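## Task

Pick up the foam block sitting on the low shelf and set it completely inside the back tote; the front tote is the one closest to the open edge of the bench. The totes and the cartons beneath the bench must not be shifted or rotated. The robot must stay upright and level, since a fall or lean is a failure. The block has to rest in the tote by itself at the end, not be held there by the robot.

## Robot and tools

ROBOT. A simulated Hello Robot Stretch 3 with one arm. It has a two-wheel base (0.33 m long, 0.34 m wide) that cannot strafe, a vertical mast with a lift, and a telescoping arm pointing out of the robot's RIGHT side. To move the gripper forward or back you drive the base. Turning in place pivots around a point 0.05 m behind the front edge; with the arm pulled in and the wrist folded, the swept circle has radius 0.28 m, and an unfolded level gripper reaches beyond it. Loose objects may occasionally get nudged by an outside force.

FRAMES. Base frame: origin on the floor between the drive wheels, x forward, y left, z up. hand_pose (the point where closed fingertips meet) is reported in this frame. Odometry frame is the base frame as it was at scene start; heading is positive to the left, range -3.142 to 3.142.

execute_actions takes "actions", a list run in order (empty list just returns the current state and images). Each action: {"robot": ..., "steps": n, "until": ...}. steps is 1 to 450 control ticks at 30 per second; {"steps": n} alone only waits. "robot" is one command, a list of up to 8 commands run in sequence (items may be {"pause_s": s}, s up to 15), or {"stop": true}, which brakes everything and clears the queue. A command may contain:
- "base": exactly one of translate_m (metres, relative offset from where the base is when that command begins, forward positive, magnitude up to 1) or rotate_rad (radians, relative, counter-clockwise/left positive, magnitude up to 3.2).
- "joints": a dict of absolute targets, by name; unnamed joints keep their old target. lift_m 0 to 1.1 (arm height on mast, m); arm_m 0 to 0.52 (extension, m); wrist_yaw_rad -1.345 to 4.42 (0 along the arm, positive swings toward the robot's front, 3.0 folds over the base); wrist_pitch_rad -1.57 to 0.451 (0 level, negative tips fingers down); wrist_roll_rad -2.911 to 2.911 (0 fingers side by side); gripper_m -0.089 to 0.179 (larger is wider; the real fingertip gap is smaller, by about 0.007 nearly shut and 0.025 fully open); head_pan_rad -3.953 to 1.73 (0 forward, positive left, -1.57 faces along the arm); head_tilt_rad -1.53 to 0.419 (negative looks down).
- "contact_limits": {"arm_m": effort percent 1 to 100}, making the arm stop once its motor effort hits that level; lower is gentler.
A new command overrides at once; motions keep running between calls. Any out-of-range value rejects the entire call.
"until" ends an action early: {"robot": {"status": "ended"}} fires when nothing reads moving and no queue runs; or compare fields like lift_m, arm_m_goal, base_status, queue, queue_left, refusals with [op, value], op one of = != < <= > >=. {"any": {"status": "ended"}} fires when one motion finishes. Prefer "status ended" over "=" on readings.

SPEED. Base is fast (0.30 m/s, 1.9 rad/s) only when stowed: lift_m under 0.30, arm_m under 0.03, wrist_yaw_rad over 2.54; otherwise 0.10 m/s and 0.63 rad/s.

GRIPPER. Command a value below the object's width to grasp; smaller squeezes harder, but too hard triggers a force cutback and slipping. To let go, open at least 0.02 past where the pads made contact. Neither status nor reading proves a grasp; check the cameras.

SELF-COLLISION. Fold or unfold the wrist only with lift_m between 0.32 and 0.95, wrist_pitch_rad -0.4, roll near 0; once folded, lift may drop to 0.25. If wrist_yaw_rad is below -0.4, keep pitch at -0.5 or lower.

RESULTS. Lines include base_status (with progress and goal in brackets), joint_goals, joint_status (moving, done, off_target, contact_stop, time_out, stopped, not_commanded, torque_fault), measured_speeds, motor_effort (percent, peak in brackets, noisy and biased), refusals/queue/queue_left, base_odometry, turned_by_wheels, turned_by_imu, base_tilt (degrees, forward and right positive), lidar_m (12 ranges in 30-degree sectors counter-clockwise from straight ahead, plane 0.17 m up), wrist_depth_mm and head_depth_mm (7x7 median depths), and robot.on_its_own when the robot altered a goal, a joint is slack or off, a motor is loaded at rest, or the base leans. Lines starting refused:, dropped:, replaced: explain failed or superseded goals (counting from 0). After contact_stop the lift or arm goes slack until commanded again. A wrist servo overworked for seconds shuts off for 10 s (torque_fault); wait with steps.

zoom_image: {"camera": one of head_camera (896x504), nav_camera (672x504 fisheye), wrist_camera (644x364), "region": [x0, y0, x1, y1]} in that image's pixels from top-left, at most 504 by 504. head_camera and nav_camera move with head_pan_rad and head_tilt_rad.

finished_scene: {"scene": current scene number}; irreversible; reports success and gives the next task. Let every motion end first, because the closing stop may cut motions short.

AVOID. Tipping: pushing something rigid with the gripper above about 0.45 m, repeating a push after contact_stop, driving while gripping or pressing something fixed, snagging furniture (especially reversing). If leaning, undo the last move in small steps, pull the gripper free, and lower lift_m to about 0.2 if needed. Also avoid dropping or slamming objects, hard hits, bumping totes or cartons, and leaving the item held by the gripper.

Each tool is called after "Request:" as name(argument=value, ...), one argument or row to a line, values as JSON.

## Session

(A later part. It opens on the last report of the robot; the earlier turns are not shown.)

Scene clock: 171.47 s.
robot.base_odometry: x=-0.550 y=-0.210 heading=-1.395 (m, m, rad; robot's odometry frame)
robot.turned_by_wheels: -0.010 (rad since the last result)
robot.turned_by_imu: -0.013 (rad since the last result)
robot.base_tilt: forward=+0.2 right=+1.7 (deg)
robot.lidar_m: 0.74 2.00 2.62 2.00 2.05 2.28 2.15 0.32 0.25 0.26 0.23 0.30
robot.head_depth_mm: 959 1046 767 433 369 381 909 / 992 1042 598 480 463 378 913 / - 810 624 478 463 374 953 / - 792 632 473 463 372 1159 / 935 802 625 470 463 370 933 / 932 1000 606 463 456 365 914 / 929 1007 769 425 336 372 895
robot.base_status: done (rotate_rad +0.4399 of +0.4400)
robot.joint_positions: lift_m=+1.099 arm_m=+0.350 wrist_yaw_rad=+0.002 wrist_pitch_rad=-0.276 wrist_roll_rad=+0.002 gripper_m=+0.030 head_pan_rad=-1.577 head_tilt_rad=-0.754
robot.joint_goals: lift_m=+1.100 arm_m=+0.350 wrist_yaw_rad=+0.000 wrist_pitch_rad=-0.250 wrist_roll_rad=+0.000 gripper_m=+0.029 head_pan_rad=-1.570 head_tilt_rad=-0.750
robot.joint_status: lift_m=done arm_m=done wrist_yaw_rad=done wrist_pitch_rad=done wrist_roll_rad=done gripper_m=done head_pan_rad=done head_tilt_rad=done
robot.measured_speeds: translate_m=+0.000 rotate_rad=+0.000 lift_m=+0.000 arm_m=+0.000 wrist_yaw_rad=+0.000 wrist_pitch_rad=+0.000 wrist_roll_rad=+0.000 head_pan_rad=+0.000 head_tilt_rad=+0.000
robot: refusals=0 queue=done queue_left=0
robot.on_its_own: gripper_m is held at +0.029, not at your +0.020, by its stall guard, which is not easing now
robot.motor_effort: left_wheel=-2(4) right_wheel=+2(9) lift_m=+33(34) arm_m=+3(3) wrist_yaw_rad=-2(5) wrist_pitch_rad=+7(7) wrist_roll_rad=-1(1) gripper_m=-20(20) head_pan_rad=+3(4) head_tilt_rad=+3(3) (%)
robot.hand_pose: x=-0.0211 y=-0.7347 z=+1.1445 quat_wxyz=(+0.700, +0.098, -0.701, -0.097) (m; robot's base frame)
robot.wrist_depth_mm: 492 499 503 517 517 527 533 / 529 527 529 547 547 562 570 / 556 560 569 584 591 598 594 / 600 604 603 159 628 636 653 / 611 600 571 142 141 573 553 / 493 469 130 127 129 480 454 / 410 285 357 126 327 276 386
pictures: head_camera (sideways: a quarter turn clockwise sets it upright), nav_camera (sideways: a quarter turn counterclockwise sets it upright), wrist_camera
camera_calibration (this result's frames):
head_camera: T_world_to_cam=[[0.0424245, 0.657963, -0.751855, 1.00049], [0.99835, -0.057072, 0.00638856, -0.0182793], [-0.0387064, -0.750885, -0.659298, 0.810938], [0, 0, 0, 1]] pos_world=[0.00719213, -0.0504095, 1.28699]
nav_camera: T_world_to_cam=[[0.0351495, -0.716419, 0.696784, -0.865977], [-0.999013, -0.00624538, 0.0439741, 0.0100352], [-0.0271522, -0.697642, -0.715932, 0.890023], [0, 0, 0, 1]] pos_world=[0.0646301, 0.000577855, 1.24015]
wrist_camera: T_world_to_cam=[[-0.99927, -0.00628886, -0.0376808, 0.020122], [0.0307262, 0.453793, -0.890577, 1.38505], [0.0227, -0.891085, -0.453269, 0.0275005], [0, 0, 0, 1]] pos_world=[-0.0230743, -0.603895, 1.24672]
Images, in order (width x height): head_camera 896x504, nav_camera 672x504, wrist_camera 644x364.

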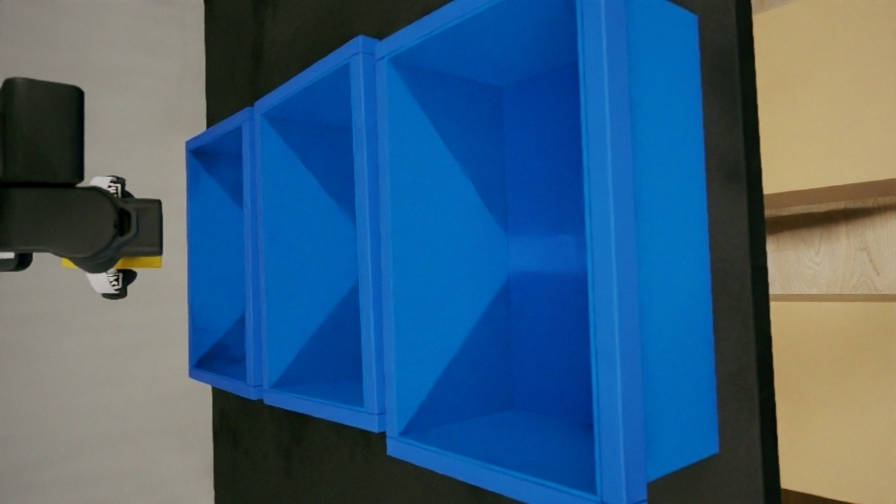

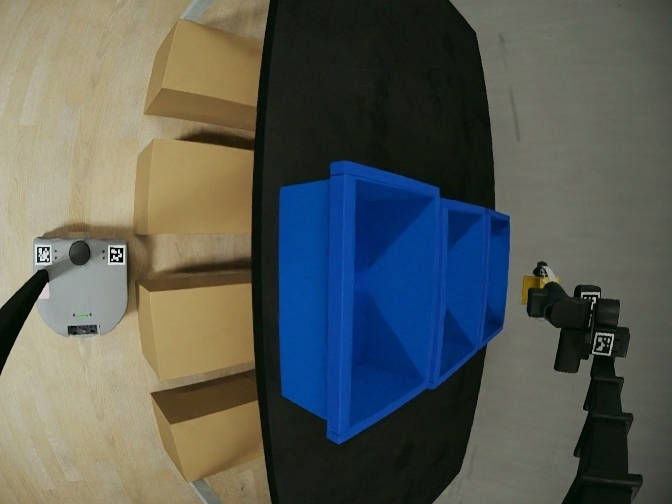

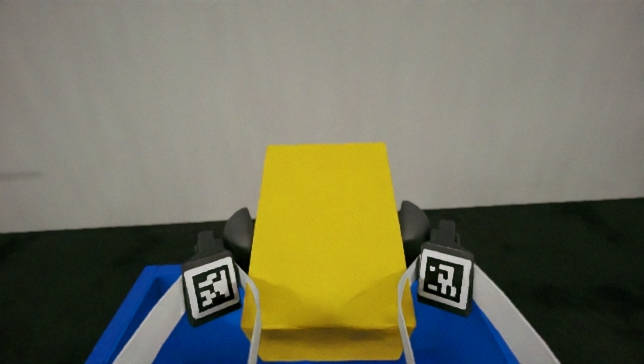

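Request:
execute_actions(
  actions=[
    {"robot":[{"joints":{"arm_m":0.46,"wrist_pitch_rad":-0.5}},{"joints":{"arm_m":0.52,"wrist_pitch_rad":-1.1}}],"steps":250,"until":{"robot":{"status":"ended"}}},
  ],
)

Scene clock: 188.33 s.
robot.base_odometry: x=-0.550 y=-0.210 heading=-1.395 (m, m, rad; robot's odometry frame)
robot.turned_by_wheels: +0.000 (rad since the last result)
robot.turned_by_imu: -0.001 (rad since the last result)
robot.base_tilt: forward=+0.2 right=+1.7 (deg)
robot.lidar_m: 0.74 2.00 2.61 1.99 2.04 2.28 2.14 0.32 0.25 0.26 0.23 0.30
robot.head_depth_mm: 960 1049 767 433 368 380 914 / 954 1041 597 481 464 377 918 / 970 796 624 477 463 373 949 / 927 776 629 473 463 372 1158 / 940 804 626 470 462 370 936 / 932 999 606 463 455 366 915 / 927 1008 770 425 335 372 894
robot.base_status: done (rotate_rad +0.4399 of +0.4400)
robot.joint_positions: lift_m=+1.099 arm_m=+0.520 wrist_yaw_rad=+0.002 wrist_pitch_rad=-1.103 wrist_roll_rad=+0.002 gripper_m=+0.030 head_pan_rad=-1.577 head_tilt_rad=-0.754
robot.joint_goals: lift_m=+1.100 arm_m=+0.520 wrist_yaw_rad=+0.000 wrist_pitch_rad=-1.100 wrist_roll_rad=+0.000 gripper_m=+0.029 head_pan_rad=-1.570 head_tilt_rad=-0.750
robot.joint_status: lift_m=done arm_m=done wrist_yaw_rad=done wrist_pitch_rad=done wrist_roll_rad=done gripper_m=done head_pan_rad=done head_tilt_rad=done
robot.measured_speeds: translate_m=+0.000 rotate_rad=+0.000 lift_m=+0.000 arm_m=+0.000 wrist_yaw_rad=+0.000 wrist_pitch_rad=+0.000 wrist_roll_rad=+0.000 head_pan_rad=+0.000 head_tilt_rad=+0.000
robot: refusals=0 queue=done queue_left=0
robot.on_its_own: gripper_m is held at +0.029, not at your +0.020, by its stall guard, which is not easing now
robot.motor_effort: left_wheel=-2(2) right_wheel=+3(3) lift_m=+33(33) arm_m=+3(4) wrist_yaw_rad=-3(2) wrist_pitch_rad=+1(8) wrist_roll_rad=-2(1) gripper_m=-20(19) head_pan_rad=+4(4) head_tilt_rad=+2(2) (%)
robot.hand_pose: x=-0.0214 y=-0.7586 z=+0.9978 quat_wxyz=(+0.602, +0.371, -0.602, -0.371) (m; robot's base frame)
robot.wrist_depth_mm: 233 159 160 159 159 158 159 / 176 179 185 190 195 192 153 / 204 238 244 240 262 220 147 / 203 263 261 160 256 223 148 / 202 250 250 142 141 226 150 / 198 243 131 127 129 215 152 / 201 231 230 127 225 226 154
pictures: head_camera (sideways: a quarter turn clockwise sets it upright), nav_camera (sideways: a quarter turn counterclockwise sets it upright), wrist_camera
camera_calibration (this result's frames):
head_camera: T_world_to_cam=[[0.0424246, 0.657961, -0.751856, 1.0005], [0.99835, -0.0570721, 0.00638868, -0.0182794], [-0.0387065, -0.750886, -0.659296, 0.810936], [0, 0, 0, 1]] pos_world=[0.00719212, -0.0504095, 1.28699]
nav_camera: T_world_to_cam=[[0.0351494, -0.716417, 0.696786, -0.865979], [-0.999013, -0.00624515, 0.0439742, 0.0100352], [-0.0271523, -0.697644, -0.71593, 0.890021], [0, 0, 0, 1]] pos_world=[0.0646301, 0.000577697, 1.24015]
wrist_camera: T_world_to_cam=[[-0.999317, 0.0235082, -0.0285135, 0.0275147], [0.0303073, 0.962841, -0.268361, 1.03063], [0.0211452, -0.269042, -0.962896, 0.920075], [0, 0, 0, 1]] pos_world=[-0.0231948, -0.745437, 1.1633]
Images, in order (width x height): head_camera 896x504, nav_camera 672x504, wrist_camera 644x364.

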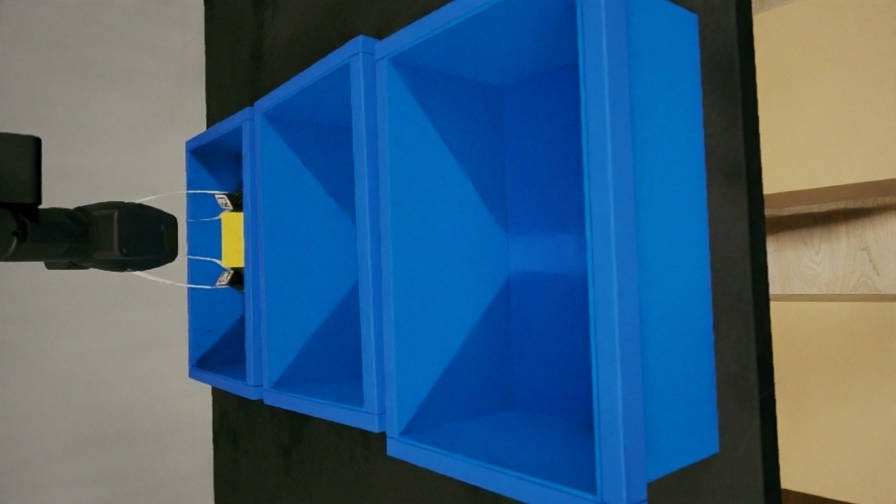

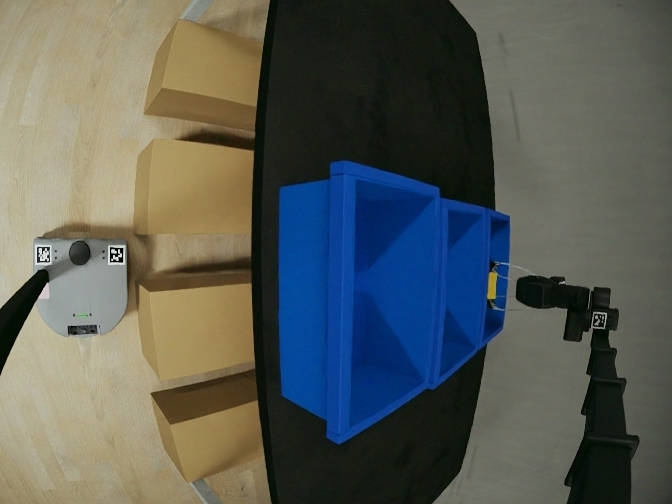

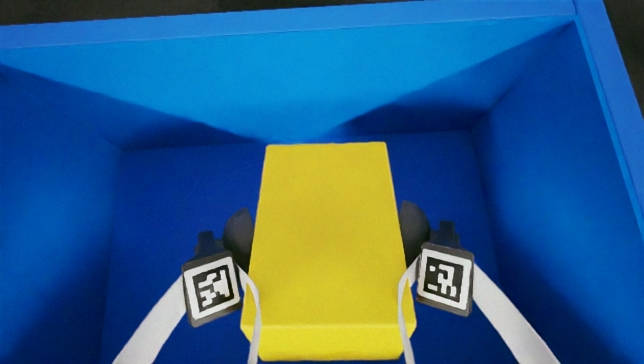

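Request:
execute_actions(
  actions=[
    {"robot":[{"joints":{"lift_m":1.055}},{"joints":{"gripper_m":0.11}},{"joints":{"lift_m":1.1}},{"joints":{"wrist_pitch_rad":-0.5,"arm_m":0.47}}],"steps":300,"until":{"robot":{"status":"ended"}}},
  ],
)

Scene clock: 199.20 s.
robot.base_odometry: x=-0.550 y=-0.210 heading=-1.395 (m, m, rad; robot's odometry frame)
robot.turned_by_wheels: +0.000 (rad since the last result)
robot.turned_by_imu: -0.001 (rad since the last result)
robot.base_tilt: forward=+0.3 right=+1.8 (deg)
robot.lidar_m: 0.75 2.00 2.62 1.99 2.05 2.28 2.15 0.32 0.25 0.26 0.23 0.30
robot.head_depth_mm: 960 1049 771 433 368 381 912 / 965 1039 597 482 463 377 915 / 970 793 625 478 463 373 954 / - 806 629 474 462 372 1167 / 939 800 626 470 462 370 931 / 938 1002 605 463 455 365 916 / 928 1005 770 424 336 373 899
robot.base_status: done (rotate_rad +0.4399 of +0.4400)
robot.joint_positions: lift_m=+1.099 arm_m=+0.470 wrist_yaw_rad=+0.002 wrist_pitch_rad=-0.521 wrist_roll_rad=+0.002 gripper_m=+0.110 head_pan_rad=-1.577 head_tilt_rad=-0.754
robot.joint_goals: lift_m=+1.100 arm_m=+0.470 wrist_yaw_rad=+0.000 wrist_pitch_rad=-0.500 wrist_roll_rad=+0.000 gripper_m=+0.110 head_pan_rad=-1.570 head_tilt_rad=-0.750
robot.joint_status: lift_m=done arm_m=done wrist_yaw_rad=done wrist_pitch_rad=done wrist_roll_rad=done gripper_m=done head_pan_rad=done head_tilt_rad=done
robot.measured_speeds: translate_m=+0.000 rotate_rad=+0.000 lift_m=+0.000 arm_m=+0.000 wrist_yaw_rad=+0.000 wrist_pitch_rad=+0.000 wrist_roll_rad=+0.000 head_pan_rad=+0.000 head_tilt_rad=+0.000
robot: refusals=0 queue=done queue_left=0
robot.motor_effort: left_wheel=-2(2) right_wheel=+3(3) lift_m=+33(34) arm_m=-3(5) wrist_yaw_rad=-3(3) wrist_pitch_rad=+7(5) wrist_roll_rad=-1(1) gripper_m=+0(81) head_pan_rad=+4(3) head_tilt_rad=+2(2) (%)
robot.hand_pose: x=-0.0212 y=-0.8254 z=+1.0889 quat_wxyz=(+0.683, +0.183, -0.683, -0.182) (m; robot's base frame)
robot.wrist_depth_mm: 399 398 409 415 417 421 432 / 439 441 444 454 468 471 484 / 482 494 500 512 516 519 524 / 494 493 484 474 473 461 456 / 421 416 412 404 401 399 391 / 354 226 226 229 235 - 340 / 202 268 273 277 283 231 303
pictures: head_camera (sideways: a quarter turn clockwise sets it upright), nav_camera (sideways: a quarter turn counterclockwise sets it upright), wrist_camera
camera_calibration (this result's frames):
head_camera: T_world_to_cam=[[0.0424246, 0.657961, -0.751856, 1.0005], [0.99835, -0.0570722, 0.00638867, -0.0182794], [-0.0387066, -0.750886, -0.659296, 0.810936], [0, 0, 0, 1]] pos_world=[0.00719212, -0.0504095, 1.28699]
nav_camera: T_world_to_cam=[[0.0351493, -0.716418, 0.696786, -0.865979], [-0.999013, -0.00624504, 0.0439742, 0.0100352], [-0.0271524, -0.697644, -0.71593, 0.890021], [0, 0, 0, 1]] pos_world=[0.0646301, 0.000577701, 1.24015]
wrist_camera: T_world_to_cam=[[-0.999287, 0.00321827, -0.0376076, 0.0251223], [0.0304725, 0.656744, -0.753497, 1.39495], [0.0222736, -0.754107, -0.656374, 0.255729], [0, 0, 0, 1]] pos_world=[-0.0230993, -0.72336, 1.21989]
Images, in order (width x height): head_camera 896x504, nav_camera 672x504, wrist_camera 644x364.

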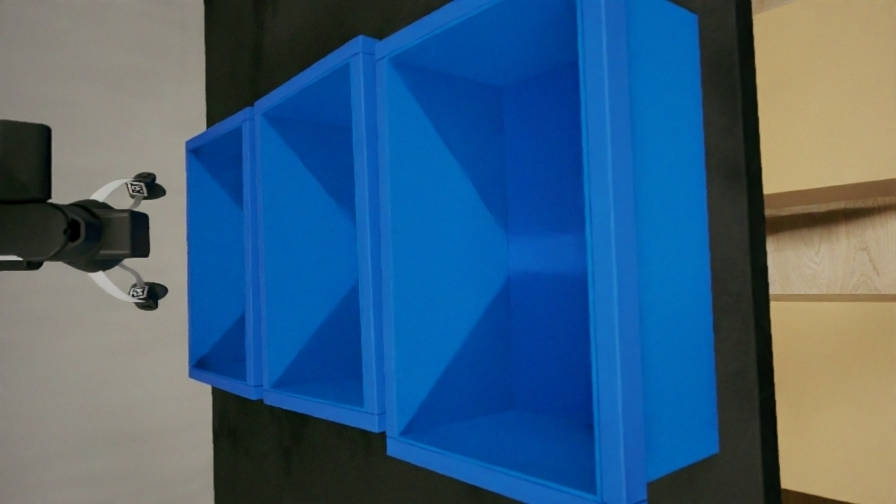

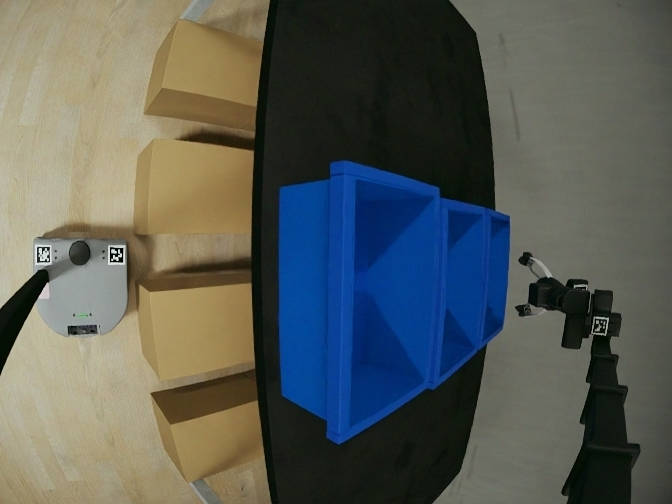

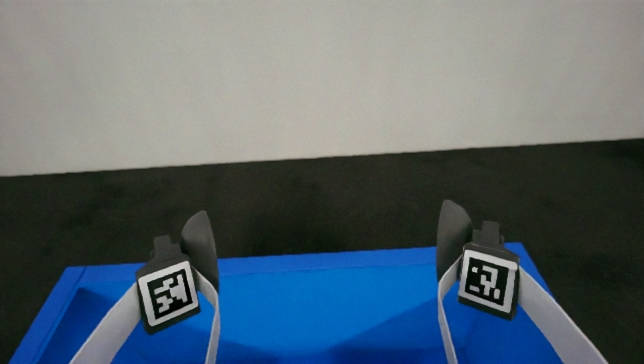

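Request:
finished_scene(
  scene=1,
)

The scene is finished: the task was done.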